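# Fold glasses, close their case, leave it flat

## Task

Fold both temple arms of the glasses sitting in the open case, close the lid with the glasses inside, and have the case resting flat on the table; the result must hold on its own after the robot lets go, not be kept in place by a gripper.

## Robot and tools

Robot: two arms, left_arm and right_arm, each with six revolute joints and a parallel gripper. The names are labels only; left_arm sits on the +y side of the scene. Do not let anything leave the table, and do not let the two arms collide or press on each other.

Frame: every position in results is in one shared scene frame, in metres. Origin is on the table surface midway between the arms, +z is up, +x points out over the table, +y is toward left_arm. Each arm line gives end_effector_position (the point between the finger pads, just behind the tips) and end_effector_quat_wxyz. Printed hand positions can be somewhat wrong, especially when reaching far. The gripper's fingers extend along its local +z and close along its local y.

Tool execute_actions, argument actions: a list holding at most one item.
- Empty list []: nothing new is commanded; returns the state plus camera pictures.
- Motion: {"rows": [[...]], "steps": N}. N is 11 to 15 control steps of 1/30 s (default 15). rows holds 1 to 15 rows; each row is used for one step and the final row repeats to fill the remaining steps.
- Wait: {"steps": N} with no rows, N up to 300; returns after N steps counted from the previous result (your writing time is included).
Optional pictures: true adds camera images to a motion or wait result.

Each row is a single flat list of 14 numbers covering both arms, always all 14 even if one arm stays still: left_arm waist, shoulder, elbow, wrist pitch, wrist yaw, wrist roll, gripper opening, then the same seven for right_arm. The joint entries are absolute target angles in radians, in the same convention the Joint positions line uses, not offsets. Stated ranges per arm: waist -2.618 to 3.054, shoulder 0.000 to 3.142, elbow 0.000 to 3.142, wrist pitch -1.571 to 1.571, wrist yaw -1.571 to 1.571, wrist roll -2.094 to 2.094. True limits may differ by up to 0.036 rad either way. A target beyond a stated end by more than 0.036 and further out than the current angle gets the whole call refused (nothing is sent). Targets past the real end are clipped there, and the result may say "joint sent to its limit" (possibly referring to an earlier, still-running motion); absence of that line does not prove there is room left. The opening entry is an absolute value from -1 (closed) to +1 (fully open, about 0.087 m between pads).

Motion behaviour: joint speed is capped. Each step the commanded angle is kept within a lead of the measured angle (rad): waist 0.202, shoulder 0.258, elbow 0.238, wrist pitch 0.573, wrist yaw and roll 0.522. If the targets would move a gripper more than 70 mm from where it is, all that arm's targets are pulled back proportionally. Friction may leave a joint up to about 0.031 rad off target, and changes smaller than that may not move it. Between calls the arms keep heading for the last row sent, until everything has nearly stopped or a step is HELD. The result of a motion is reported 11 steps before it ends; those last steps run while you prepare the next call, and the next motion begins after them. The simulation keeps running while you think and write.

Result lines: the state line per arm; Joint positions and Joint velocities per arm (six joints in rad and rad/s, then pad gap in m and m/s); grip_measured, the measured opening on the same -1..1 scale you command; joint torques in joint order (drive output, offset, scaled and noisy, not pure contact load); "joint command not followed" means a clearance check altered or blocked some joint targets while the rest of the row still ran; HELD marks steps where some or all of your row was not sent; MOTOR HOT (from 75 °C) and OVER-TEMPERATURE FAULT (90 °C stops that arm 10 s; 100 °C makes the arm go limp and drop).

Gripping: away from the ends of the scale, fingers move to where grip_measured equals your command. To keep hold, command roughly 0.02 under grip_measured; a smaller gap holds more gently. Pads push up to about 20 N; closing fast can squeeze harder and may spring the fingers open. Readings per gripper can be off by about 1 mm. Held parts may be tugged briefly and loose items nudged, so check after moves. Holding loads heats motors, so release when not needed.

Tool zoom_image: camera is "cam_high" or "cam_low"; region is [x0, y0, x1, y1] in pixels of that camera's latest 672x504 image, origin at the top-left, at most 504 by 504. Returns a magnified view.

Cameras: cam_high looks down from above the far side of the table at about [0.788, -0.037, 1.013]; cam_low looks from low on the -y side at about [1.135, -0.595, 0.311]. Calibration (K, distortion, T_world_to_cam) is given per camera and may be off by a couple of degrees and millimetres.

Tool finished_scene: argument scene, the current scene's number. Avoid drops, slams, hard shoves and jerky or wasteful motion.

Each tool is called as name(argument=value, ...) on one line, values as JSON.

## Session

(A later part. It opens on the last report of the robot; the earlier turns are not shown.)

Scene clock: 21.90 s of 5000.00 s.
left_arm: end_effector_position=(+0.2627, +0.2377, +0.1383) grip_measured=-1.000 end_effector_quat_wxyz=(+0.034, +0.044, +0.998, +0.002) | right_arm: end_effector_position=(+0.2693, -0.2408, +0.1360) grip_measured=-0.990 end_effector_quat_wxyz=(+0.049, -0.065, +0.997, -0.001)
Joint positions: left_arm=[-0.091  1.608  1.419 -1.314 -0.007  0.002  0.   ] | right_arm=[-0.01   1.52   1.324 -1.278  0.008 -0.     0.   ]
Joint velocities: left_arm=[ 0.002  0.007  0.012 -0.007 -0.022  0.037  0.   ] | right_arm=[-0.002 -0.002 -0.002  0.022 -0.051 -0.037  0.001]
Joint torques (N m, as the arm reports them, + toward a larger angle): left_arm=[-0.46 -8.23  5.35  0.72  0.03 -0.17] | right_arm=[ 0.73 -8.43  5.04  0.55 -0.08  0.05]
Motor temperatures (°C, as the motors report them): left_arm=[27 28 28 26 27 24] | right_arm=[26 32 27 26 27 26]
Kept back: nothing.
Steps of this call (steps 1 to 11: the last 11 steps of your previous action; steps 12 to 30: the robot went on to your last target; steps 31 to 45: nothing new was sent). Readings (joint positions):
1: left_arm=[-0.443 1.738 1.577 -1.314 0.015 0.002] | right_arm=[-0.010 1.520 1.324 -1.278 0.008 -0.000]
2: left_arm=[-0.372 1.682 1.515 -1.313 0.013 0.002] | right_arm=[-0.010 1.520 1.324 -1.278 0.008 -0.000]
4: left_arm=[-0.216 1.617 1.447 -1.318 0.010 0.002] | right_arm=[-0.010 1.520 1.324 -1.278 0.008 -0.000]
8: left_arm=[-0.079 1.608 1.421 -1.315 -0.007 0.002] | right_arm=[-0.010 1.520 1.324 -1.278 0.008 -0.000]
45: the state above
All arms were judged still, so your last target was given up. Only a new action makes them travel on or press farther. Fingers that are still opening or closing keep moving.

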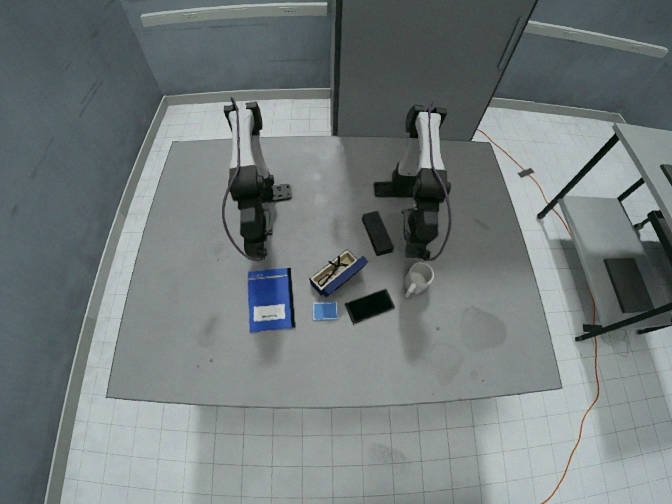

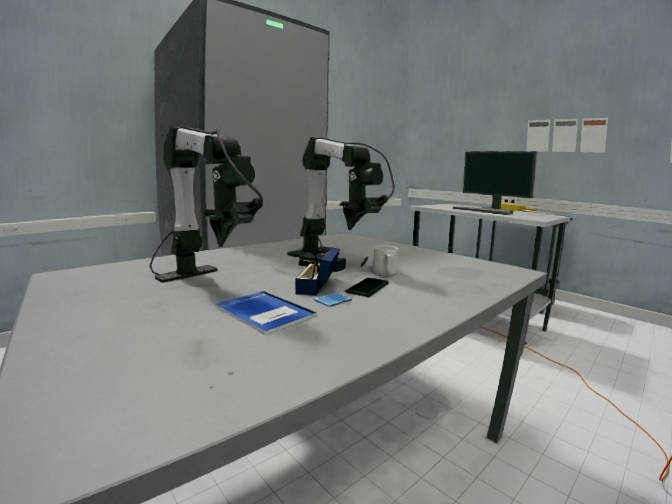

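execute_actions(actions=[{"rows":[[-0.1,1.6,1.4,-1.3,0,0,-1,0.535,2.27,2.34,-1.57,0,0,-1]]}])

execute_actions(actions=[{"steps":45}], pictures=true)

zoom_image(camera="cam_low", region=[250, 200, 410, 320])

Scene clock: 22.73 s of 5000.00 s.
left_arm: end_effector_position=(+0.2627, +0.2377, +0.1383) grip_measured=-1.000 end_effector_quat_wxyz=(+0.034, +0.044, +0.998, +0.002) | right_arm: end_effector_position=(+0.2904, -0.1834, +0.1470) grip_measured=-0.990 end_effector_quat_wxyz=(-0.022, -0.166, +0.986, -0.013)
Joint positions: left_arm=[-0.091  1.608  1.419 -1.314 -0.007  0.002  0.   ] | right_arm=[ 0.195  1.79   1.641 -1.47   0.018  0.002  0.   ]
Joint velocities: left_arm=[ 0.007 -0.017  0.012  0.066  0.007 -0.037  0.   ] | right_arm=[ 1.805  2.415  2.537 -0.403 -0.066 -0.037  0.   ]
Joint torques (N m, as the arm reports them, + toward a larger angle): left_arm=[-0.53 -8.2   5.33  0.73  0.02 -0.18] | right_arm=[ 1.61 -7.66  5.33  0.05 -0.17  0.01]
Motor temperatures (°C, as the motors report them): left_arm=[27 28 28 26 27 24] | right_arm=[26 32 27 26 27 26]
Steps of this call (steps 1 to 21: nothing new was sent; steps 22 to 25: the first 4 steps of this action). Readings (joint positions):
22: left_arm=[-0.091 1.608 1.419 -1.314 -0.007 0.002] | right_arm=[0.014 1.557 1.373 -1.343 0.017 0.002]
23: left_arm=[-0.091 1.608 1.419 -1.314 -0.007 0.002] | right_arm=[0.067 1.626 1.461 -1.416 0.019 0.002]
25: the state above

Scene clock: 24.23 s of 5000.00 s.
left_arm: end_effector_position=(+0.2627, +0.2377, +0.1383) grip_measured=-1.000 end_effector_quat_wxyz=(+0.034, +0.044, +0.998, +0.002) | right_arm: end_effector_position=(+0.3454, -0.0152, +0.1386) grip_measured=-0.990 end_effector_quat_wxyz=(+0.032, -0.332, +0.943, +0.013)
Joint positions: left_arm=[-0.091  1.608  1.419 -1.314 -0.007  0.002  0.   ] | right_arm=[ 0.54   2.268  2.328 -1.561 -0.003  0.002  0.   ]
Joint velocities: left_arm=[-0.007  0.002  0.002  0.066  0.007 -0.007  0.   ] | right_arm=[ 0.022  0.002 -0.002  0.022  0.007 -0.066  0.   ]
Joint torques (N m, as the arm reports them, + toward a larger angle): left_arm=[-0.52 -8.21  5.34  0.73  0.02 -0.17] | right_arm=[ -0.24 -13.82   7.37   0.44   0.01   0.02]
Motor temperatures (°C, as the motors report them): left_arm=[27 28 28 26 27 24] | right_arm=[26 33 28 26 27 26]
Kept back: nothing.
Steps of this call (steps 1 to 11: the last 11 steps of your previous action; steps 12 to 45: the robot went on to your last target). Readings (joint positions):
1: left_arm=[-0.091 1.608 1.419 -1.314 -0.007 0.002] | right_arm=[0.257 1.872 1.725 -1.479 0.017 0.002]
2: left_arm=[-0.091 1.608 1.419 -1.314 -0.007 0.002] | right_arm=[0.316 1.951 1.803 -1.484 0.017 0.002]
4: left_arm=[-0.091 1.608 1.419 -1.314 -0.007 0.002] | right_arm=[0.425 2.104 1.953 -1.498 0.015 0.002]
8: left_arm=[-0.091 1.608 1.419 -1.314 -0.007 0.002] | right_arm=[0.557 2.308 2.231 -1.511 0.001 0.002]
45: the state above
All arms were judged still, so your last target was given up. Only a new action makes them travel on or press farther. Fingers that are still opening or closing keep moving.

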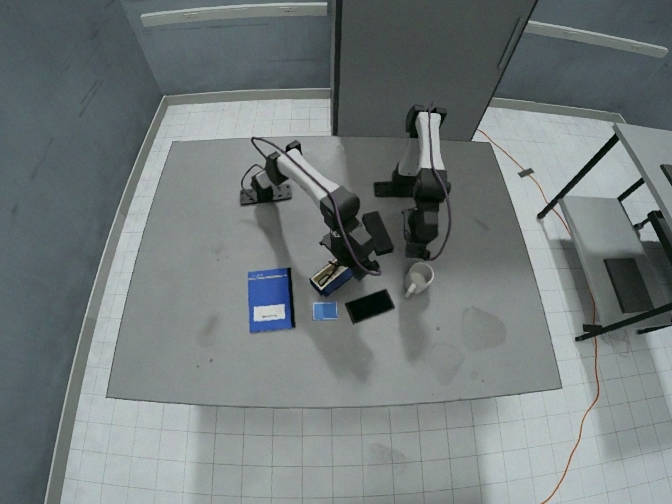

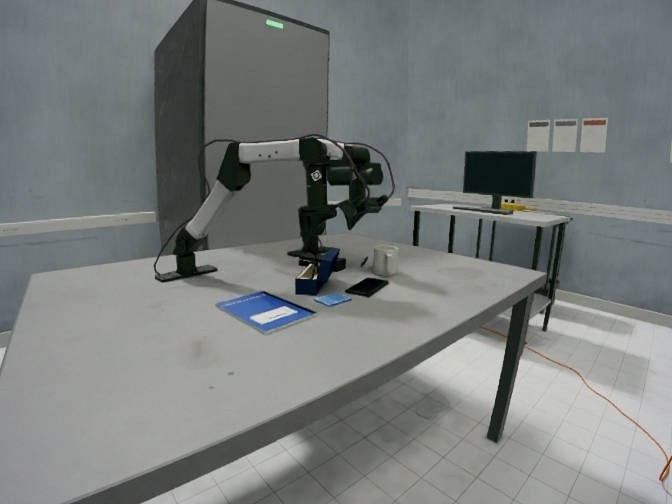

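Region (250, 200, 410, 320) of cam_low's 672x504 image, scaled by 3.150, with more detail than that image has; it fills the top 378 rows of this view, and the rest is white.

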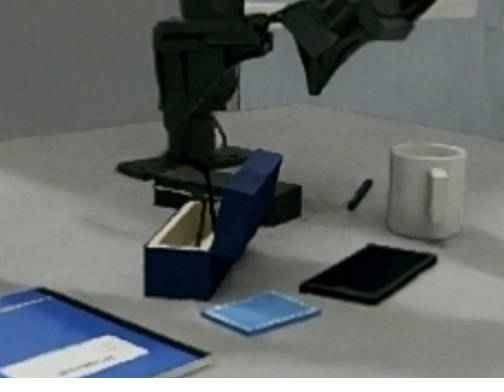

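execute_actions(actions=[{"rows":[[-0.1,1.6,1.4,-1.3,0,0,-1,0.51,2.32,2.34,-1.5,0,0,-1]]}])

execute_actions(actions=[{"rows":[[-0.1,1.6,1.4,-1.3,0,0,-1,0.51,2.33,2.2,-1.4,0,0,-1]]}])

execute_actions(actions=[{"steps":45}], pictures=true)

zoom_image(camera="cam_low", region=[250, 200, 410, 320])

zoom_image(camera="cam_high", region=[280, 190, 440, 310])

Scene clock: 25.10 s of 5000.00 s.
left_arm: end_effector_position=(+0.2627, +0.2377, +0.1383) grip_measured=-1.000 end_effector_quat_wxyz=(+0.034, +0.044, +0.998, +0.002) | right_arm: end_effector_position=(+0.3543, -0.0143, +0.1314) grip_measured=-0.990 end_effector_quat_wxyz=(+0.038, -0.326, +0.944, +0.015)
Joint positions: left_arm=[-0.091  1.608  1.419 -1.314 -0.007  0.002  0.   ] | right_arm=[ 0.528  2.285  2.328 -1.533 -0.003  0.002  0.   ]
Joint velocities: left_arm=[-0.002 -0.007  0.002 -0.022  0.007  0.007  0.   ] | right_arm=[-0.134  0.168  0.002  0.183 -0.066 -0.051 -0.001]
Joint torques (N m, as the arm reports them, + toward a larger angle): left_arm=[-0.53 -8.25  5.32  0.72  0.02 -0.17] | right_arm=[ -0.57 -12.18   7.35   0.59   0.04   0.02]
Motor temperatures (°C, as the motors report them): left_arm=[27 28 28 26 27 24] | right_arm=[26 34 28 26 27 26]
Steps of this call (steps 1 to 22: nothing new was sent; steps 23 to 26: the first 4 steps of this action). Readings (joint positions):
23: left_arm=[-0.091 1.608 1.419 -1.314 -0.007 0.002] | right_arm=[0.538 2.270 2.328 -1.557 -0.003 0.002]
24: left_arm=[-0.091 1.608 1.419 -1.314 -0.007 0.002] | right_arm=[0.536 2.273 2.328 -1.548 -0.003 0.002]
26: the state above

Scene clock: 25.60 s of 5000.00 s.
left_arm: end_effector_position=(+0.2627, +0.2377, +0.1383) grip_measured=-1.000 end_effector_quat_wxyz=(+0.034, +0.044, +0.998, +0.002) | right_arm: end_effector_position=(+0.3603, -0.0154, +0.1021) grip_measured=-0.990 end_effector_quat_wxyz=(+0.026, -0.321, +0.947, +0.010)
Joint positions: left_arm=[-0.091  1.608  1.419 -1.314 -0.007  0.002  0.   ] | right_arm=[ 0.517  2.305  2.241 -1.45  -0.003  0.002  0.   ]
Joint velocities: left_arm=[-0.012 -0.007  0.002 -0.037  0.022 -0.051  0.   ] | right_arm=[-0.017  0.173 -0.442  0.183  0.007  0.051  0.002]
Joint torques (N m, as the arm reports them, + toward a larger angle): left_arm=[-0.5  -8.21  5.35  0.72  0.02 -0.17] | right_arm=[ -0.52 -13.34   5.53   0.69   0.04   0.01]
Motor temperatures (°C, as the motors report them): left_arm=[27 28 28 26 27 24] | right_arm=[26 34 28 26 27 26]
Steps of this call (steps 1 to 11: the last 11 steps of your previous action; steps 12 to 15: the first 4 steps of this action). Readings (joint positions):
12: left_arm=[-0.091 1.608 1.419 -1.314 -0.007 0.002] | right_arm=[0.517 2.301 2.308 -1.494 -0.003 0.002]
13: left_arm=[-0.091 1.608 1.419 -1.314 -0.007 0.002] | right_arm=[0.517 2.298 2.282 -1.473 -0.003 0.002]
15: the state above

Scene clock: 27.10 s of 5000.00 s.
left_arm: end_effector_position=(+0.2628, +0.2377, +0.1383) grip_measured=-1.000 end_effector_quat_wxyz=(+0.034, +0.044, +0.998, +0.002) | right_arm: end_effector_position=(+0.3634, -0.0131, +0.0883) grip_measured=-0.990 end_effector_quat_wxyz=(+0.024, -0.321, +0.947, +0.010)
Joint positions: left_arm=[-0.091  1.608  1.419 -1.314 -0.007  0.002  0.   ] | right_arm=[ 0.517  2.323  2.216 -1.412 -0.003  0.002  0.   ]
Joint velocities: left_arm=[-0.002 -0.017 -0.007 -0.081 -0.007  0.051  0.   ] | right_arm=[-0.007 -0.007  0.017 -0.022  0.022 -0.051 -0.001]
Joint torques (N m, as the arm reports them, + toward a larger angle): left_arm=[-0.53 -8.24  5.33  0.73  0.02 -0.16] | right_arm=[ -0.4  -14.18   5.45   0.58   0.02   0.02]
Motor temperatures (°C, as the motors report them): left_arm=[27 29 28 26 27 24] | right_arm=[26 35 28 26 27 26]
Kept back: nothing.
Steps of this call (steps 1 to 11: the last 11 steps of your previous action; steps 12 to 30: the robot went on to your last target; steps 31 to 45: nothing new was sent). Readings (joint positions):
1: left_arm=[-0.091 1.608 1.419 -1.314 -0.007 0.002] | right_arm=[0.517 2.312 2.229 -1.444 -0.003 0.002]
2: left_arm=[-0.091 1.608 1.419 -1.314 -0.007 0.002] | right_arm=[0.517 2.318 2.222 -1.440 -0.003 0.002]
4: left_arm=[-0.091 1.608 1.419 -1.314 -0.007 0.002] | right_arm=[0.517 2.323 2.216 -1.432 -0.003 0.002]
8: left_arm=[-0.091 1.608 1.419 -1.314 -0.007 0.002] | right_arm=[0.517 2.323 2.216 -1.420 -0.003 0.002]
45: the state above
All arms were judged still, so your last target was given up. Only a new action makes them travel on or press farther. Fingers that are still opening or closing keep moving.

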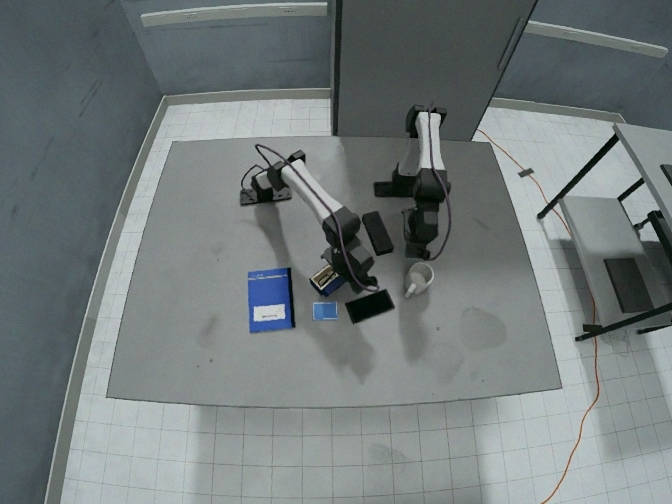

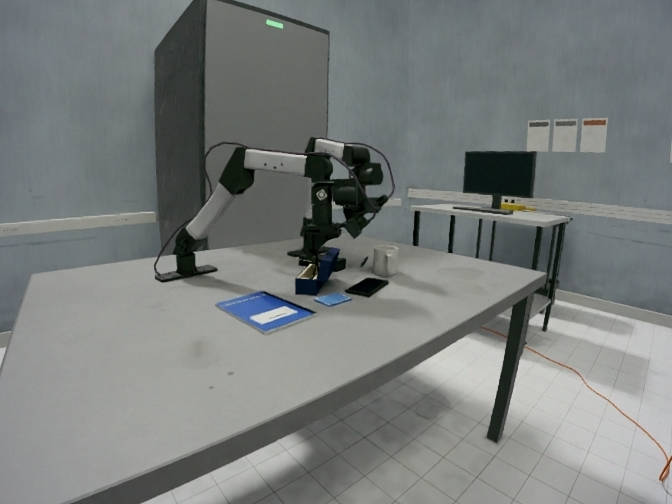

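Region (250, 200, 410, 320) of cam_low's 672x504 image, scaled by 3.150, with more detail than that image has; it fills the top 378 rows of this view, and the rest is white.

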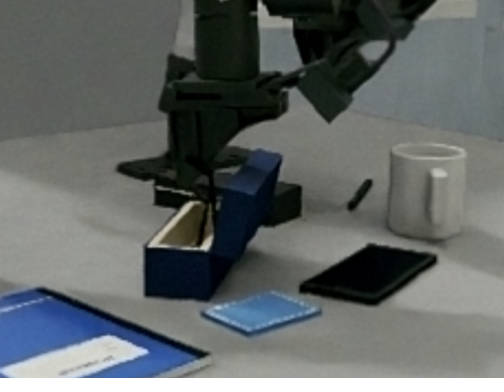

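Region (280, 190, 440, 310) of cam_high's 672x504 image, scaled by 3.150, with more detail than that image has; it fills the top 378 rows of this view, and the rest is white.

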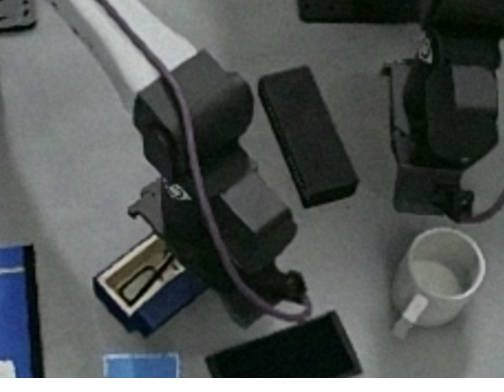

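execute_actions(actions=[{"rows":[[-0.1,1.6,1.4,-1.3,0,0,-1,0.51,2.27,2.36,-1.55,0,0,-1]]}])

execute_actions(actions=[{"rows":[[-0.1,1.6,1.4,-1.3,0,0,-1,0.51,2.30,2.36,-1.38,0,0,-1]]}])

execute_actions(actions=[{"rows":[[-0.1,1.6,1.4,-1.3,0,0,-1,0.51,2.33,2.2,-1.28,0,0,-1]]}])

execute_actions(actions=[{"rows":[[-0.1,1.6,1.4,-1.3,0,0,-1,0.51,2.37,2.08,-1.14,0,0,-1]]}])

execute_actions(actions=[{"steps":45}], pictures=true)

zoom_image(camera="cam_low", region=[250, 200, 410, 320])

zoom_image(camera="cam_high", region=[280, 190, 440, 310])

Scene clock: 28.23 s of 5000.00 s.
left_arm: end_effector_position=(+0.2628, +0.2377, +0.1383) grip_measured=-1.000 end_effector_quat_wxyz=(+0.034, +0.044, +0.998, +0.002) | right_arm: end_effector_position=(+0.3643, -0.0124, +0.1179) grip_measured=-0.990 end_effector_quat_wxyz=(+0.041, -0.321, +0.946, +0.016)
Joint positions: left_arm=[-0.091  1.608  1.419 -1.314 -0.007  0.002  0.   ] | right_arm=[ 0.517  2.309  2.314 -1.488 -0.003  0.002  0.   ]
Joint velocities: left_arm=[-0.002  0.007 -0.002 -0.007 -0.007 -0.037  0.   ] | right_arm=[ 0.017 -0.393  0.51  -0.212 -0.007 -0.007  0.   ]
Joint torques (N m, as the arm reports them, + toward a larger angle): left_arm=[-0.54 -8.21  5.34  0.71  0.03 -0.16] | right_arm=[ -0.34 -15.82   7.7    0.32   0.03   0.02]
Motor temperatures (°C, as the motors report them): left_arm=[27 29 28 26 27 24] | right_arm=[26 36 28 26 27 26]
Steps of this call (steps 1 to 30: nothing new was sent; steps 31 to 34: the first 4 steps of this action). Readings (joint positions):
31: left_arm=[-0.091 1.608 1.419 -1.314 -0.007 0.002] | right_arm=[0.517 2.325 2.239 -1.436 -0.003 0.002]
32: left_arm=[-0.091 1.608 1.419 -1.314 -0.007 0.002] | right_arm=[0.517 2.326 2.267 -1.461 -0.003 0.002]
34: the state above

Scene clock: 28.73 s of 5000.00 s.
left_arm: end_effector_position=(+0.2628, +0.2377, +0.1383) grip_measured=-1.000 end_effector_quat_wxyz=(+0.034, +0.044, +0.998, +0.002) | right_arm: end_effector_position=(+0.3756, -0.0037, +0.1414) grip_measured=-0.990 end_effector_quat_wxyz=(+0.091, -0.320, +0.942, +0.033)
Joint positions: left_arm=[-0.091  1.608  1.419 -1.314 -0.007  0.002  0.   ] | right_arm=[ 0.517  2.272  2.35  -1.456 -0.003  0.002  0.   ]
Joint velocities: left_arm=[-0.002  0.012  0.007  0.022 -0.022 -0.095  0.   ] | right_arm=[-0.002  0.061 -0.007  0.535  0.007  0.066  0.001]
Joint torques (N m, as the arm reports them, + toward a larger angle): left_arm=[-0.55 -8.2   5.36  0.71  0.03 -0.17] | right_arm=[ -0.47 -12.18   7.34   0.74   0.02   0.03]
Motor temperatures (°C, as the motors report them): left_arm=[27 29 28 26 27 24] | right_arm=[26 36 28 26 27 26]
Steps of this call (steps 1 to 11: the last 11 steps of your previous action; steps 12 to 15: the first 4 steps of this action). Readings (joint positions):
12: left_arm=[-0.091 1.608 1.419 -1.314 -0.007 0.002] | right_arm=[0.517 2.265 2.350 -1.525 -0.003 0.002]
13: left_arm=[-0.091 1.608 1.419 -1.314 -0.007 0.002] | right_arm=[0.517 2.267 2.350 -1.499 -0.003 0.002]
15: the state above

Scene clock: 29.23 s of 5000.00 s.
left_arm: end_effector_position=(+0.2628, +0.2377, +0.1383) grip_measured=-1.000 end_effector_quat_wxyz=(+0.034, +0.044, +0.998, +0.002) | right_arm: end_effector_position=(+0.3865, +0.0047, +0.1094) grip_measured=-0.990 end_effector_quat_wxyz=(+0.096, -0.320, +0.942, +0.034)
Joint positions: left_arm=[-0.091  1.608  1.419 -1.314 -0.007  0.002  0.   ] | right_arm=[ 0.517  2.289  2.249 -1.326 -0.003  0.002  0.   ]
Joint velocities: left_arm=[-0.012  0.012 -0.002  0.081 -0.051  0.081  0.   ] | right_arm=[-0.022  0.349 -0.52   0.154  0.022 -0.081 -0.001]
Joint torques (N m, as the arm reports them, + toward a larger angle): left_arm=[-0.5  -8.24  5.33  0.72  0.03 -0.16] | right_arm=[ -0.31 -12.97   5.67   0.92   0.05   0.  ]
Motor temperatures (°C, as the motors report them): left_arm=[27 29 28 26 27 24] | right_arm=[26 36 28 26 27 26]
Steps of this call (steps 1 to 11: the last 11 steps of your previous action; steps 12 to 15: the first 4 steps of this action). Readings (joint positions):
12: left_arm=[-0.091 1.608 1.419 -1.314 -0.007 0.002] | right_arm=[0.517 2.277 2.326 -1.373 -0.003 0.002]
13: left_arm=[-0.091 1.608 1.419 -1.314 -0.007 0.002] | right_arm=[0.517 2.275 2.297 -1.350 -0.003 0.002]
15: the state above

Scene clock: 29.73 s of 5000.00 s.
left_arm: end_effector_position=(+0.2628, +0.2377, +0.1383) grip_measured=-1.000 end_effector_quat_wxyz=(+0.034, +0.044, +0.998, +0.002) | right_arm: end_effector_position=(+0.3877, +0.0055, +0.0586) grip_measured=-0.990 end_effector_quat_wxyz=(+0.073, -0.321, +0.944, +0.026)
Joint positions: left_arm=[-0.091  1.608  1.419 -1.314 -0.007  0.002  0.   ] | right_arm=[ 0.517  2.336  2.126 -1.206 -0.002  0.002  0.   ]
Joint velocities: left_arm=[-0.007 -0.017 -0.002  0.022 -0.007  0.081  0.   ] | right_arm=[-0.002  0.222 -0.437  0.359  0.022 -0.007  0.001]
Joint torques (N m, as the arm reports them, + toward a larger angle): left_arm=[-0.51 -8.21  5.35  0.72  0.03 -0.16] | right_arm=[ -0.44 -13.22   5.56   0.86   0.04  -0.02]
Motor temperatures (°C, as the motors report them): left_arm=[27 29 28 26 27 24] | right_arm=[26 37 28 26 27 26]
Steps of this call (steps 1 to 11: the last 11 steps of your previous action; steps 12 to 15: the first 4 steps of this action). Readings (joint positions):
12: left_arm=[-0.091 1.608 1.419 -1.314 -0.007 0.002] | right_arm=[0.517 2.328 2.192 -1.271 -0.003 0.002]
13: left_arm=[-0.091 1.608 1.419 -1.314 -0.007 0.002] | right_arm=[0.517 2.326 2.167 -1.242 -0.002 0.002]
15: the state above

Scene clock: 31.23 s of 5000.00 s.
left_arm: end_effector_position=(+0.2628, +0.2377, +0.1383) grip_measured=-1.000 end_effector_quat_wxyz=(+0.034, +0.044, +0.998, +0.002) | right_arm: end_effector_position=(+0.3893, +0.0068, +0.0390) grip_measured=-0.990 end_effector_quat_wxyz=(+0.067, -0.321, +0.945, +0.024)
Joint positions: left_arm=[-0.091  1.608  1.419 -1.314 -0.007  0.002  0.   ] | right_arm=[ 0.517  2.363  2.096 -1.161 -0.002  0.002  0.   ]
Joint velocities: left_arm=[ 0.007  0.002  0.002  0.022  0.022 -0.007  0.   ] | right_arm=[ 0.012 -0.002 -0.012 -0.051  0.066 -0.007 -0.001]
Joint torques (N m, as the arm reports them, + toward a larger angle): left_arm=[-0.5  -8.22  5.34  0.71  0.03 -0.17] | right_arm=[ -0.4  -14.76   5.75   0.81   0.02   0.03]
Motor temperatures (°C, as the motors report them): left_arm=[27 29 28 26 27 24] | right_arm=[26 38 28 26 27 26]
Kept back: nothing.
Steps of this call (steps 1 to 11: the last 11 steps of your previous action; steps 12 to 30: the robot went on to your last target; steps 31 to 45: nothing new was sent). Readings (joint positions):
1: left_arm=[-0.091 1.608 1.419 -1.314 -0.007 0.002] | right_arm=[0.517 2.344 2.113 -1.197 -0.002 0.002]
2: left_arm=[-0.091 1.608 1.419 -1.314 -0.007 0.002] | right_arm=[0.517 2.352 2.105 -1.190 -0.002 0.002]
4: left_arm=[-0.091 1.608 1.419 -1.314 -0.007 0.002] | right_arm=[0.517 2.362 2.097 -1.180 -0.002 0.002]
8: left_arm=[-0.091 1.608 1.419 -1.314 -0.007 0.002] | right_arm=[0.517 2.363 2.096 -1.165 -0.002 0.002]
45: the state above
All arms were judged still, so your last target was given up. Only a new action makes them travel on or press farther. Fingers that are still opening or closing keep moving.

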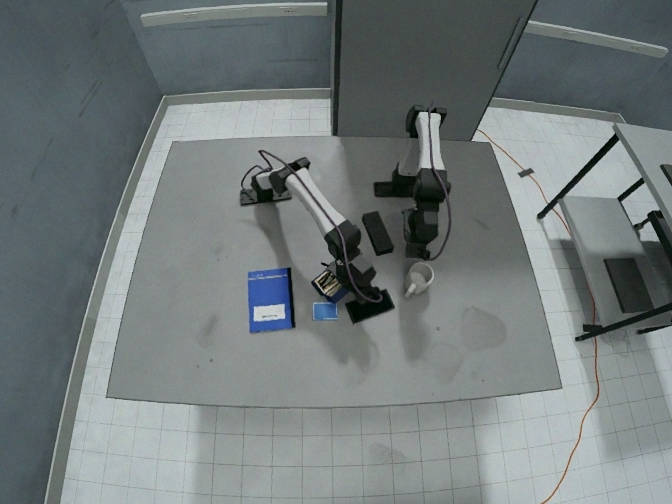

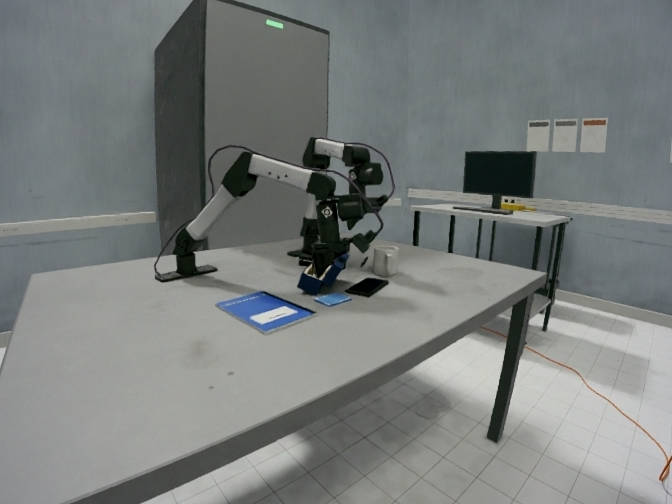

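Region (250, 200, 410, 320) of cam_low's 672x504 image, scaled by 3.150, with more detail than that image has; it fills the top 378 rows of this view, and the rest is white.

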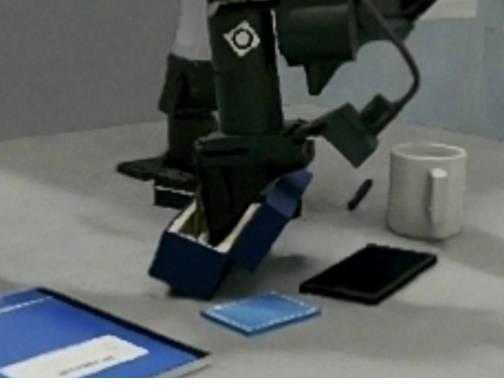

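Region (280, 190, 440, 310) of cam_high's 672x504 image, scaled by 3.150, with more detail than that image has; it fills the top 378 rows of this view, and the rest is white.

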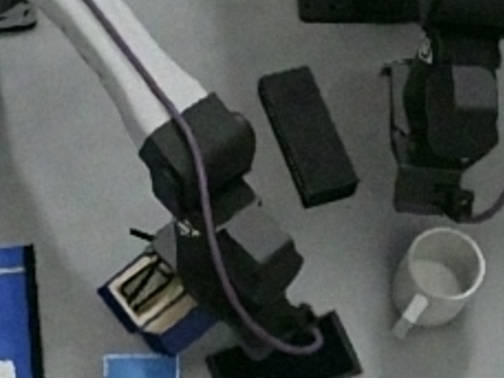

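Overshot; lift off.

execute_actions(actions=[{"rows":[[-0.1,1.6,1.4,-1.3,0,0,-1,0.51,2.25,2.36,-1.45,0,0,-1]]}])

execute_actions(actions=[{"rows":[[-0.1,1.6,1.4,-1.3,0,0,-1,0.3,1.6,1.5,-1.4,0,0,-1]]}])

execute_actions(actions=[{"steps":45}], pictures=true)

zoom_image(camera="cam_low", region=[250, 200, 410, 320])

zoom_image(camera="cam_high", region=[280, 190, 440, 310])

Scene clock: 31.87 s of 5000.00 s.
left_arm: end_effector_position=(+0.2628, +0.2377, +0.1383) grip_measured=-1.000 end_effector_quat_wxyz=(+0.034, +0.044, +0.998, +0.002) | right_arm: end_effector_position=(+0.3898, +0.0072, +0.0815) grip_measured=-0.990 end_effector_quat_wxyz=(+0.078, -0.320, +0.944, +0.028)
Joint positions: left_arm=[-0.091  1.608  1.419 -1.314 -0.007  0.002  0.   ] | right_arm=[ 0.517  2.345  2.233 -1.293 -0.002  0.002  0.   ]
Joint velocities: left_arm=[ 0.007 -0.007 -0.007 -0.007 -0.022 -0.066  0.   ] | right_arm=[ 0.007 -0.442  1.096 -0.74  -0.037 -0.081  0.   ]
Joint torques (N m, as the arm reports them, + toward a larger angle): left_arm=[-0.51 -8.21  5.33  0.72  0.02 -0.17] | right_arm=[ -0.22 -19.41   8.93   0.57   0.03   0.01]
Motor temperatures (°C, as the motors report them): left_arm=[27 29 28 26 27 24] | right_arm=[26 38 28 26 27 26]
Steps of this call (steps 1 to 15: nothing new was sent; steps 16 to 19: the first 4 steps of this action). Readings (joint positions):
16: left_arm=[-0.091 1.608 1.419 -1.314 -0.007 0.002] | right_arm=[0.517 2.363 2.120 -1.192 -0.002 0.002]
17: left_arm=[-0.091 1.608 1.419 -1.314 -0.007 0.002] | right_arm=[0.517 2.364 2.154 -1.233 -0.002 0.002]
19: the state above

Scene clock: 32.37 s of 5000.00 s.
left_arm: end_effector_position=(+0.2628, +0.2377, +0.1383) grip_measured=-1.000 end_effector_quat_wxyz=(+0.034, +0.044, +0.998, +0.002) | right_arm: end_effector_position=(+0.3739, -0.0530, +0.1687) grip_measured=-0.990 end_effector_quat_wxyz=(+0.115, -0.274, +0.954, +0.039)
Joint positions: left_arm=[-0.091  1.608  1.419 -1.314 -0.007  0.002  0.   ] | right_arm=[ 0.42   2.072  2.137 -1.392 -0.011  0.001  0.   ]
Joint velocities: left_arm=[ 0.012 -0.007 -0.017  0.037 -0.066 -0.051  0.   ] | right_arm=[-1.16  -1.575 -1.897  0.081  0.051  0.037  0.   ]
Joint torques (N m, as the arm reports them, + toward a larger angle): left_arm=[-0.5  -8.2   5.33  0.72  0.02 -0.17] | right_arm=[ -0.85 -16.97   6.81   0.63   0.09   0.03]
Motor temperatures (°C, as the motors report them): left_arm=[27 29 28 26 27 24] | right_arm=[26 39 28 26 27 26]
Steps of this call (steps 1 to 11: the last 11 steps of your previous action; steps 12 to 15: the first 4 steps of this action). Readings (joint positions):
12: left_arm=[-0.091 1.608 1.419 -1.314 -0.007 0.002] | right_arm=[0.506 2.207 2.323 -1.404 -0.007 0.001]
13: left_arm=[-0.091 1.608 1.419 -1.314 -0.007 0.002] | right_arm=[0.488 2.169 2.262 -1.396 -0.010 0.001]
15: the state above

Scene clock: 33.87 s of 5000.00 s.
left_arm: end_effector_position=(+0.2628, +0.2377, +0.1383) grip_measured=-1.000 end_effector_quat_wxyz=(+0.034, +0.044, +0.998, +0.002) | right_arm: end_effector_position=(+0.2609, -0.1659, +0.1669) grip_measured=-0.990 end_effector_quat_wxyz=(+0.042, -0.212, +0.976, +0.006)
Joint positions: left_arm=[-0.091  1.608  1.419 -1.314 -0.007  0.002  0.   ] | right_arm=[ 0.29   1.591  1.516 -1.411  0.006  0.001  0.   ]
Joint velocities: left_arm=[ 0.002 -0.017 -0.002  0.007 -0.051  0.007  0.   ] | right_arm=[ 0.027 -0.012 -0.002  0.007  0.037  0.007  0.   ]
Joint torques (N m, as the arm reports them, + toward a larger angle): left_arm=[-0.54 -8.2   5.33  0.71  0.03 -0.16] | right_arm=[ 0.81 -6.49  5.39  0.64 -0.05  0.04]
Motor temperatures (°C, as the motors report them): left_arm=[27 29 28 26 27 24] | right_arm=[26 38 28 26 27 26]
Kept back: nothing.
Steps of this call (steps 1 to 11: the last 11 steps of your previous action; steps 12 to 30: the robot went on to your last target; steps 31 to 45: nothing new was sent). Readings (joint positions):
1: left_arm=[-0.091 1.608 1.419 -1.314 -0.007 0.002] | right_arm=[0.379 2.011 2.066 -1.387 -0.010 0.001]
2: left_arm=[-0.091 1.608 1.419 -1.314 -0.007 0.002] | right_arm=[0.340 1.940 1.989 -1.382 -0.007 0.001]
4: left_arm=[-0.091 1.608 1.419 -1.314 -0.007 0.002] | right_arm=[0.285 1.775 1.824 -1.377 0.002 0.001]
8: left_arm=[-0.091 1.608 1.419 -1.314 -0.007 0.002] | right_arm=[0.286 1.559 1.584 -1.414 0.006 0.001]
45: the state above
All arms were judged still, so your last target was given up. Only a new action makes them travel on or press farther. Fingers that are still opening or closing keep moving.

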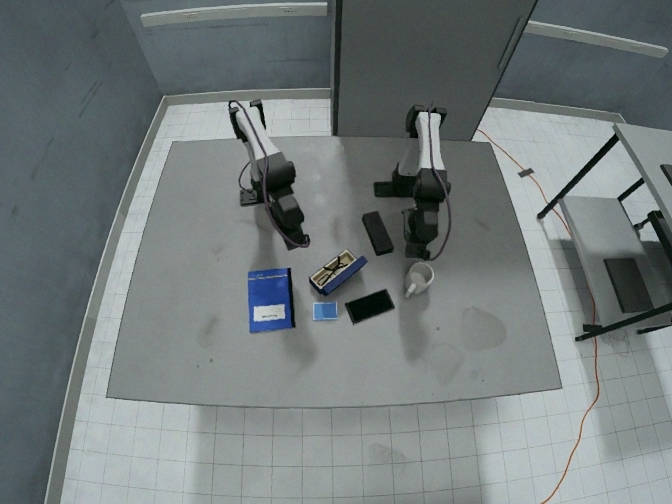

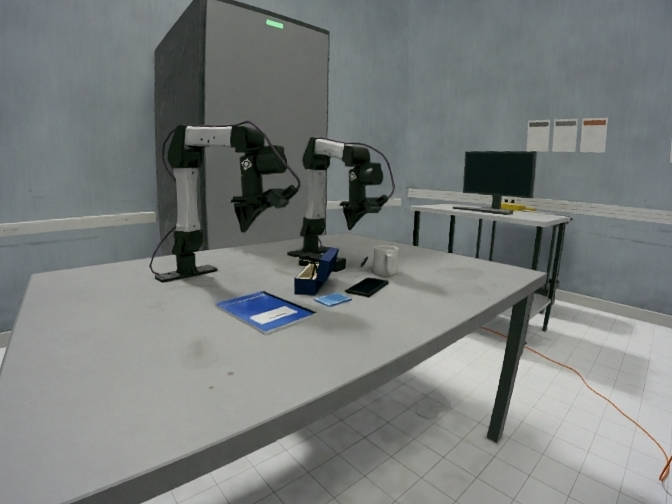

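Region (250, 200, 410, 320) of cam_low's 672x504 image, scaled by 3.150, with more detail than that image has; it fills the top 378 rows of this view, and the rest is white.

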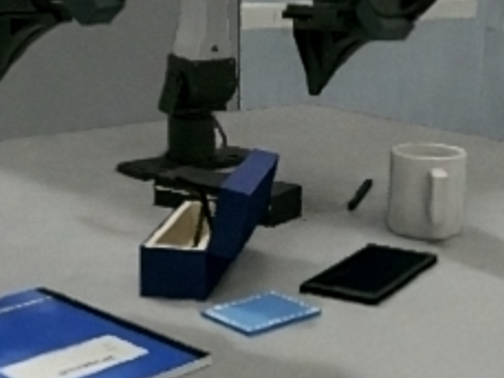

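Region (280, 190, 440, 310) of cam_high's 672x504 image, scaled by 3.150, with more detail than that image has; it fills the top 378 rows of this view, and the rest is white.

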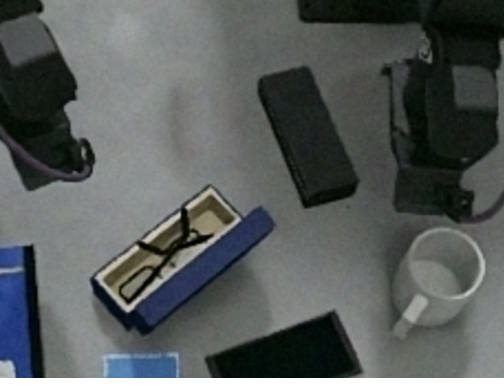

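execute_actions(actions=[{"rows":[[-0.1,1.6,1.4,-1.3,0,0,-1,0.3,1.55,1.1,-0.09,0,0,-1]]}])

execute_actions(actions=[{"steps":25}])

execute_actions(actions=[{"rows":[[-0.1,1.6,1.4,-1.3,0,0,-1,0.515,1.587,1.078,-0.09,0,0,-1]]}])

execute_actions(actions=[{"steps":45}], pictures=true)

zoom_image(camera="cam_high", region=[280, 190, 440, 310])

Scene clock: 35.27 s of 5000.00 s.
left_arm: end_effector_position=(+0.2628, +0.2377, +0.1383) grip_measured=-1.000 end_effector_quat_wxyz=(+0.034, +0.044, +0.998, +0.002) | right_arm: end_effector_position=(+0.2966, -0.1495, +0.1182) grip_measured=-0.990 end_effector_quat_wxyz=(+0.133, -0.210, +0.968, +0.026)
Joint positions: left_arm=[-0.091  1.608  1.419 -1.314 -0.007  0.002  0.   ] | right_arm=[ 0.29   1.548  1.277 -1.028  0.006  0.001  0.   ]
Joint velocities: left_arm=[ 0.012 -0.012  0.007  0.022  0.051 -0.095  0.   ] | right_arm=[ 0.002 -0.002 -2.029  3.114 -0.022  0.022 -0.   ]
Joint torques (N m, as the arm reports them, + toward a larger angle): left_arm=[-0.55 -8.2   5.3   0.72  0.02 -0.17] | right_arm=[ 0.78 -7.03  5.04  0.51 -0.06  0.04]
Motor temperatures (°C, as the motors report them): left_arm=[27 29 28 26 27 24] | right_arm=[26 38 28 26 27 26]
Steps of this call (steps 1 to 38: nothing new was sent; steps 39 to 42: the first 4 steps of this action). Readings (joint positions):
39: left_arm=[-0.091 1.608 1.419 -1.314 -0.007 0.002] | right_arm=[0.290 1.578 1.477 -1.340 0.006 0.001]
40: left_arm=[-0.091 1.608 1.419 -1.314 -0.007 0.002] | right_arm=[0.290 1.559 1.413 -1.232 0.006 0.001]
42: the state above

Scene clock: 36.10 s of 5000.00 s.
left_arm: end_effector_position=(+0.2628, +0.2377, +0.1383) grip_measured=-1.000 end_effector_quat_wxyz=(+0.034, +0.044, +0.998, +0.002) | right_arm: end_effector_position=(+0.4425, -0.0826, +0.1569) grip_measured=-0.990 end_effector_quat_wxyz=(+0.475, -0.185, +0.855, +0.101)
Joint positions: left_arm=[-0.091  1.608  1.419 -1.314 -0.007  0.002  0.   ] | right_arm=[ 0.29   1.561  1.108 -0.104  0.006  0.001  0.   ]
Joint velocities: left_arm=[-0.012 -0.012 -0.002 -0.037 -0.081 -0.007  0.   ] | right_arm=[-0.017  0.007 -0.007  0.066 -0.066 -0.007 -0.001]
Joint torques (N m, as the arm reports them, + toward a larger angle): left_arm=[-0.51 -8.22  5.34  0.72  0.02 -0.18] | right_arm=[ 0.79 -9.37  7.43  1.89 -0.04  0.03]
Motor temperatures (°C, as the motors report them): left_arm=[27 29 28 26 27 24] | right_arm=[26 38 29 26 27 26]
Kept back: nothing.
Steps of this call (steps 1 to 11: the last 11 steps of your previous action; steps 12 to 25: the robot went on to your last target). Readings (joint positions):
1: left_arm=[-0.091 1.608 1.419 -1.314 -0.007 0.002] | right_arm=[0.290 1.548 1.211 -0.922 0.006 0.001]
2: left_arm=[-0.091 1.608 1.419 -1.314 -0.007 0.002] | right_arm=[0.290 1.552 1.159 -0.832 0.006 0.001]
4: left_arm=[-0.091 1.608 1.419 -1.314 -0.007 0.002] | right_arm=[0.290 1.560 1.113 -0.692 0.006 0.001]
8: left_arm=[-0.091 1.608 1.419 -1.314 -0.007 0.002] | right_arm=[0.290 1.561 1.108 -0.413 0.006 0.001]
25: the state above

Scene clock: 36.23 s of 5000.00 s.
left_arm: end_effector_position=(+0.2628, +0.2377, +0.1383) grip_measured=-1.000 end_effector_quat_wxyz=(+0.034, +0.044, +0.998, +0.002) | right_arm: end_effector_position=(+0.4088, -0.0204, +0.1577) grip_measured=-0.990 end_effector_quat_wxyz=(+0.468, -0.249, +0.837, +0.136)
Joint positions: left_arm=[-0.091  1.608  1.419 -1.314 -0.007  0.002  0.   ] | right_arm=[ 0.45   1.561  1.108 -0.1    0.015  0.003  0.   ]
Joint velocities: left_arm=[ 0.007  0.022  0.007  0.037  0.007 -0.081  0.   ] | right_arm=[ 1.468 -0.007  0.007  0.022 -0.11   0.007 -0.   ]
Joint torques (N m, as the arm reports them, + toward a larger angle): left_arm=[-0.53 -8.25  5.36  0.72  0.03 -0.17] | right_arm=[-1.69 -6.03  5.74  1.86  0.16  0.01]
Motor temperatures (°C, as the motors report them): left_arm=[27 29 28 26 27 24] | right_arm=[26 38 29 26 27 26]
Steps of this call (steps 1 to 4: the first 4 steps of this action). Readings (joint positions):
1: left_arm=[-0.091 1.608 1.419 -1.314 -0.007 0.002] | right_arm=[0.308 1.561 1.108 -0.103 0.015 0.002]
2: left_arm=[-0.091 1.608 1.419 -1.314 -0.007 0.002] | right_arm=[0.345 1.561 1.108 -0.102 0.019 0.003]
4: the state above

Scene clock: 37.73 s of 5000.00 s.
left_arm: end_effector_position=(+0.2628, +0.2377, +0.1383) grip_measured=-1.000 end_effector_quat_wxyz=(+0.034, +0.044, +0.998, +0.002) | right_arm: end_effector_position=(+0.3870, +0.0104, +0.1580) grip_measured=-0.990 end_effector_quat_wxyz=(+0.460, -0.285, +0.825, +0.161)
Joint positions: left_arm=[-0.091  1.608  1.419 -1.314 -0.007  0.002  0.   ] | right_arm=[ 0.525  1.561  1.108 -0.098 -0.005  0.001  0.   ]
Joint velocities: left_arm=[ 0.012  0.007  0.012 -0.037  0.022  0.051  0.   ] | right_arm=[-0.012 -0.017  0.007 -0.022  0.022  0.007 -0.002]
Joint torques (N m, as the arm reports them, + toward a larger angle): left_arm=[-0.52 -8.25  5.35  0.71  0.03 -0.17] | right_arm=[-0.58 -6.14  5.73  1.87  0.05  0.04]
Motor temperatures (°C, as the motors report them): left_arm=[27 29 28 26 27 24] | right_arm=[26 38 29 27 27 26]
Kept back: nothing.
Steps of this call (steps 1 to 11: the last 11 steps of your previous action; steps 12 to 30: the robot went on to your last target; steps 31 to 45: nothing new was sent). Readings (joint positions):
1: left_arm=[-0.091 1.608 1.419 -1.314 -0.007 0.002] | right_arm=[0.492 1.561 1.108 -0.099 0.008 0.002]
2: left_arm=[-0.091 1.608 1.419 -1.314 -0.007 0.002] | right_arm=[0.520 1.561 1.108 -0.098 0.001 0.002]
4: left_arm=[-0.091 1.608 1.419 -1.314 -0.007 0.002] | right_arm=[0.534 1.561 1.108 -0.098 -0.005 0.001]
8: left_arm=[-0.091 1.608 1.419 -1.314 -0.007 0.002] | right_arm=[0.526 1.561 1.108 -0.098 -0.005 0.001]
45: the state above
All arms were judged still, so your last target was given up. Only a new action makes them travel on or press farther. Fingers that are still opening or closing keep moving.

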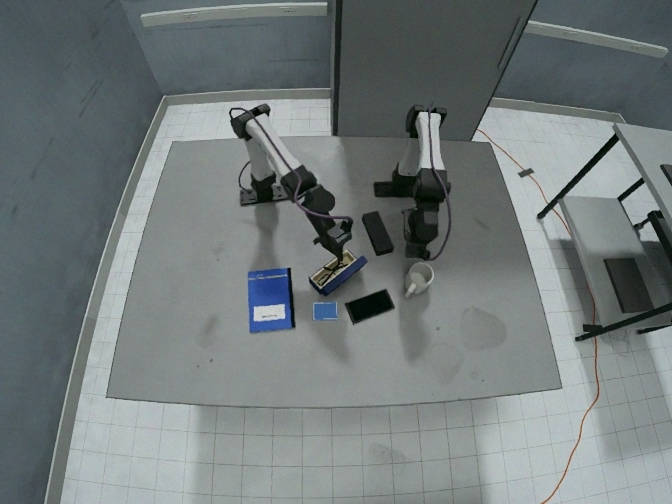

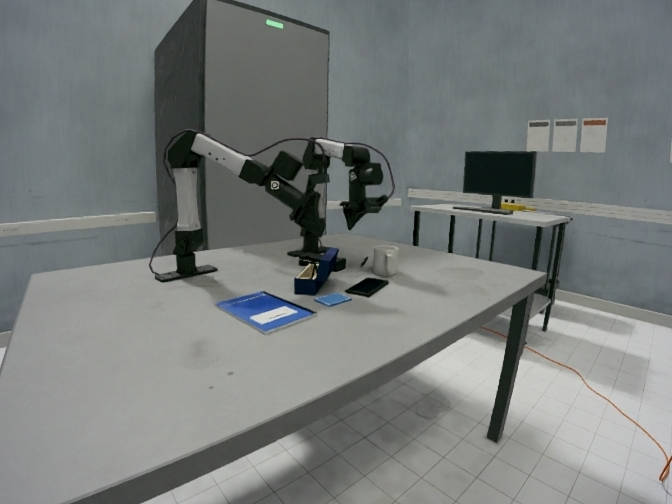

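Region (280, 190, 440, 310) of cam_high's 672x504 image, scaled by 3.150, with more detail than that image has; it fills the top 378 rows of this view, and the rest is white.

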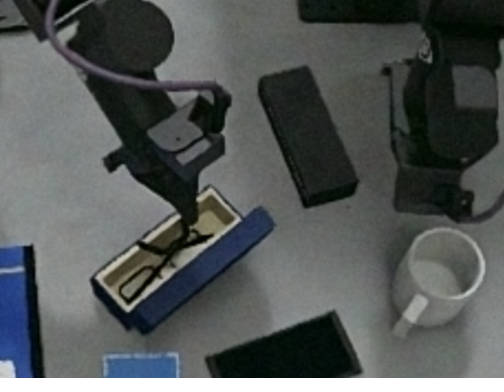

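execute_actions(actions=[{"rows":[[-0.1,1.6,1.4,-1.3,0,0,-1,0.515,1.65,0.96,0.09,0,0,-1]]}])

execute_actions(actions=[{"rows":[[-0.1,1.6,1.4,-1.3,0,0,-1,0.515,1.737,0.855,0.27,0,0,-1]]}])

execute_actions(actions=[{"steps":45}], pictures=true)

zoom_image(camera="cam_high", region=[280, 190, 440, 310])

zoom_image(camera="cam_low", region=[250, 200, 410, 320])

Scene clock: 38.50 s of 5000.00 s.
left_arm: end_effector_position=(+0.2628, +0.2377, +0.1383) grip_measured=-1.000 end_effector_quat_wxyz=(+0.034, +0.044, +0.998, +0.002) | right_arm: end_effector_position=(+0.3869, +0.0102, +0.1234) grip_measured=-0.990 end_effector_quat_wxyz=(+0.457, -0.286, +0.827, +0.160)
Joint positions: left_arm=[-0.091  1.608  1.419 -1.314 -0.007  0.002  0.   ] | right_arm=[ 0.525  1.601  1.012  0.03  -0.005  0.001  0.   ]
Joint velocities: left_arm=[ 0.002 -0.002 -0.002 -0.007 -0.037  0.051  0.   ] | right_arm=[-0.002  0.501 -0.584  0.256  0.007 -0.022 -0.   ]
Joint torques (N m, as the arm reports them, + toward a larger angle): left_arm=[-0.52 -8.23  5.36  0.72  0.03 -0.16] | right_arm=[-0.66 -6.94  6.37  1.96  0.06  0.02]
Motor temperatures (°C, as the motors report them): left_arm=[27 29 28 26 27 24] | right_arm=[26 38 29 27 27 26]
Steps of this call (steps 1 to 19: nothing new was sent; steps 20 to 23: the first 4 steps of this action). Readings (joint positions):
20: left_arm=[-0.091 1.608 1.419 -1.314 -0.007 0.002] | right_arm=[0.525 1.565 1.087 -0.057 -0.005 0.001]
21: left_arm=[-0.091 1.608 1.419 -1.314 -0.007 0.002] | right_arm=[0.525 1.571 1.059 -0.010 -0.005 0.001]
23: the state above

Scene clock: 39.00 s of 5000.00 s.
left_arm: end_effector_position=(+0.2628, +0.2377, +0.1383) grip_measured=-1.000 end_effector_quat_wxyz=(+0.034, +0.044, +0.998, +0.002) | right_arm: end_effector_position=(+0.3837, +0.0078, +0.0687) grip_measured=-0.990 end_effector_quat_wxyz=(+0.443, -0.289, +0.835, +0.155)
Joint positions: left_arm=[-0.091  1.608  1.419 -1.314 -0.007  0.002  0.   ] | right_arm=[ 0.525  1.694  0.9    0.2   -0.005  0.001  0.   ]
Joint velocities: left_arm=[-0.002  0.002 -0.002  0.022 -0.037  0.022  0.   ] | right_arm=[ 0.007  0.452 -0.408  0.403  0.022  0.037  0.   ]
Joint torques (N m, as the arm reports them, + toward a larger angle): left_arm=[-0.53 -8.19  5.35  0.72  0.03 -0.17] | right_arm=[-0.54 -7.58  5.76  1.84  0.03  0.01]
Motor temperatures (°C, as the motors report them): left_arm=[27 29 28 26 27 24] | right_arm=[26 38 29 27 27 26]
Steps of this call (steps 1 to 11: the last 11 steps of your previous action; steps 12 to 15: the first 4 steps of this action). Readings (joint positions):
12: left_arm=[-0.091 1.608 1.419 -1.314 -0.007 0.002] | right_arm=[0.525 1.655 0.953 0.109 -0.005 0.001]
13: left_arm=[-0.091 1.608 1.419 -1.314 -0.007 0.002] | right_arm=[0.525 1.665 0.933 0.155 -0.005 0.001]
15: the state above

Scene clock: 40.50 s of 5000.00 s.
left_arm: end_effector_position=(+0.2628, +0.2377, +0.1383) grip_measured=-1.000 end_effector_quat_wxyz=(+0.034, +0.044, +0.998, +0.002) | right_arm: end_effector_position=(+0.3839, +0.0079, +0.0574) grip_measured=-0.990 end_effector_quat_wxyz=(+0.443, -0.288, +0.834, +0.155)
Joint positions: left_arm=[-0.091  1.608  1.419 -1.314 -0.007  0.002  0.   ] | right_arm=[ 0.525  1.721  0.877  0.25  -0.005  0.001  0.   ]
Joint velocities: left_arm=[ 0.007 -0.002 -0.012  0.007  0.007 -0.051  0.   ] | right_arm=[ 0.002  0.007 -0.007  0.007  0.022 -0.022  0.   ]
Joint torques (N m, as the arm reports them, + toward a larger angle): left_arm=[-0.54 -8.22  5.34  0.72  0.03 -0.16] | right_arm=[-0.65 -7.65  5.34  1.95  0.05 -0.01]
Motor temperatures (°C, as the motors report them): left_arm=[27 30 28 26 27 24] | right_arm=[26 38 29 28 27 26]
Kept back: nothing.
Steps of this call (steps 1 to 11: the last 11 steps of your previous action; steps 12 to 30: the robot went on to your last target; steps 31 to 45: nothing new was sent). Readings (joint positions):
1: left_arm=[-0.091 1.608 1.419 -1.314 -0.007 0.002] | right_arm=[0.525 1.708 0.888 0.213 -0.005 0.001]
2: left_arm=[-0.091 1.608 1.419 -1.314 -0.007 0.002] | right_arm=[0.525 1.716 0.881 0.223 -0.005 0.001]
4: left_arm=[-0.091 1.608 1.419 -1.314 -0.007 0.002] | right_arm=[0.525 1.721 0.877 0.236 -0.005 0.001]
8: left_arm=[-0.091 1.608 1.419 -1.314 -0.007 0.002] | right_arm=[0.525 1.721 0.877 0.247 -0.005 0.001]
45: the state above
All arms were judged still, so your last target was given up. Only a new action makes them travel on or press farther. Fingers that are still opening or closing keep moving.

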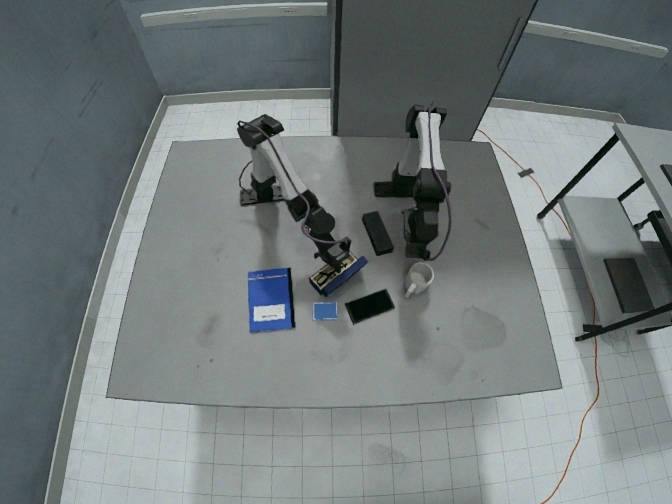

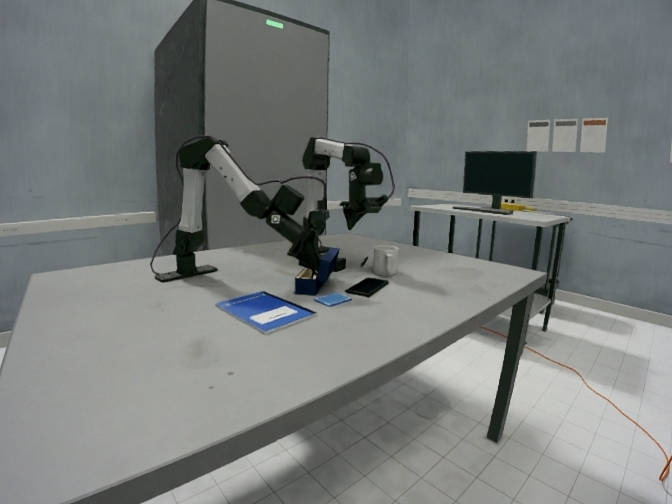

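Region (280, 190, 440, 310) of cam_high's 672x504 image, scaled by 3.150, with more detail than that image has; it fills the top 378 rows of this view, and the rest is white.

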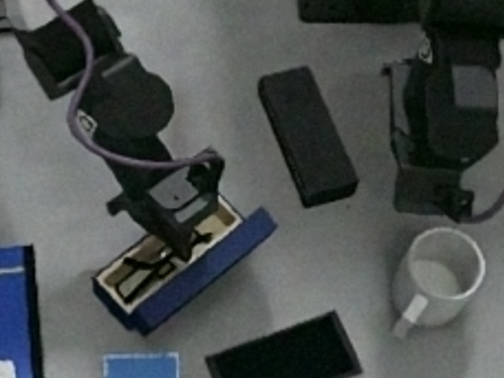

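Region (250, 200, 410, 320) of cam_low's 672x504 image, scaled by 3.150, with more detail than that image has; it fills the top 378 rows of this view, and the rest is white.

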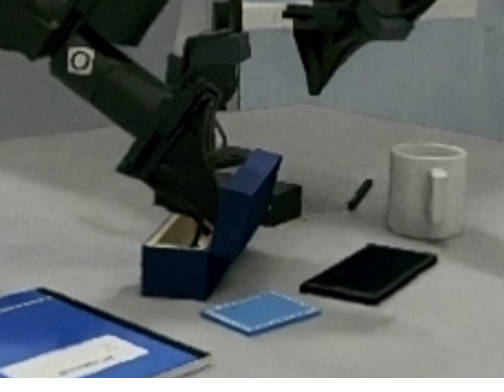

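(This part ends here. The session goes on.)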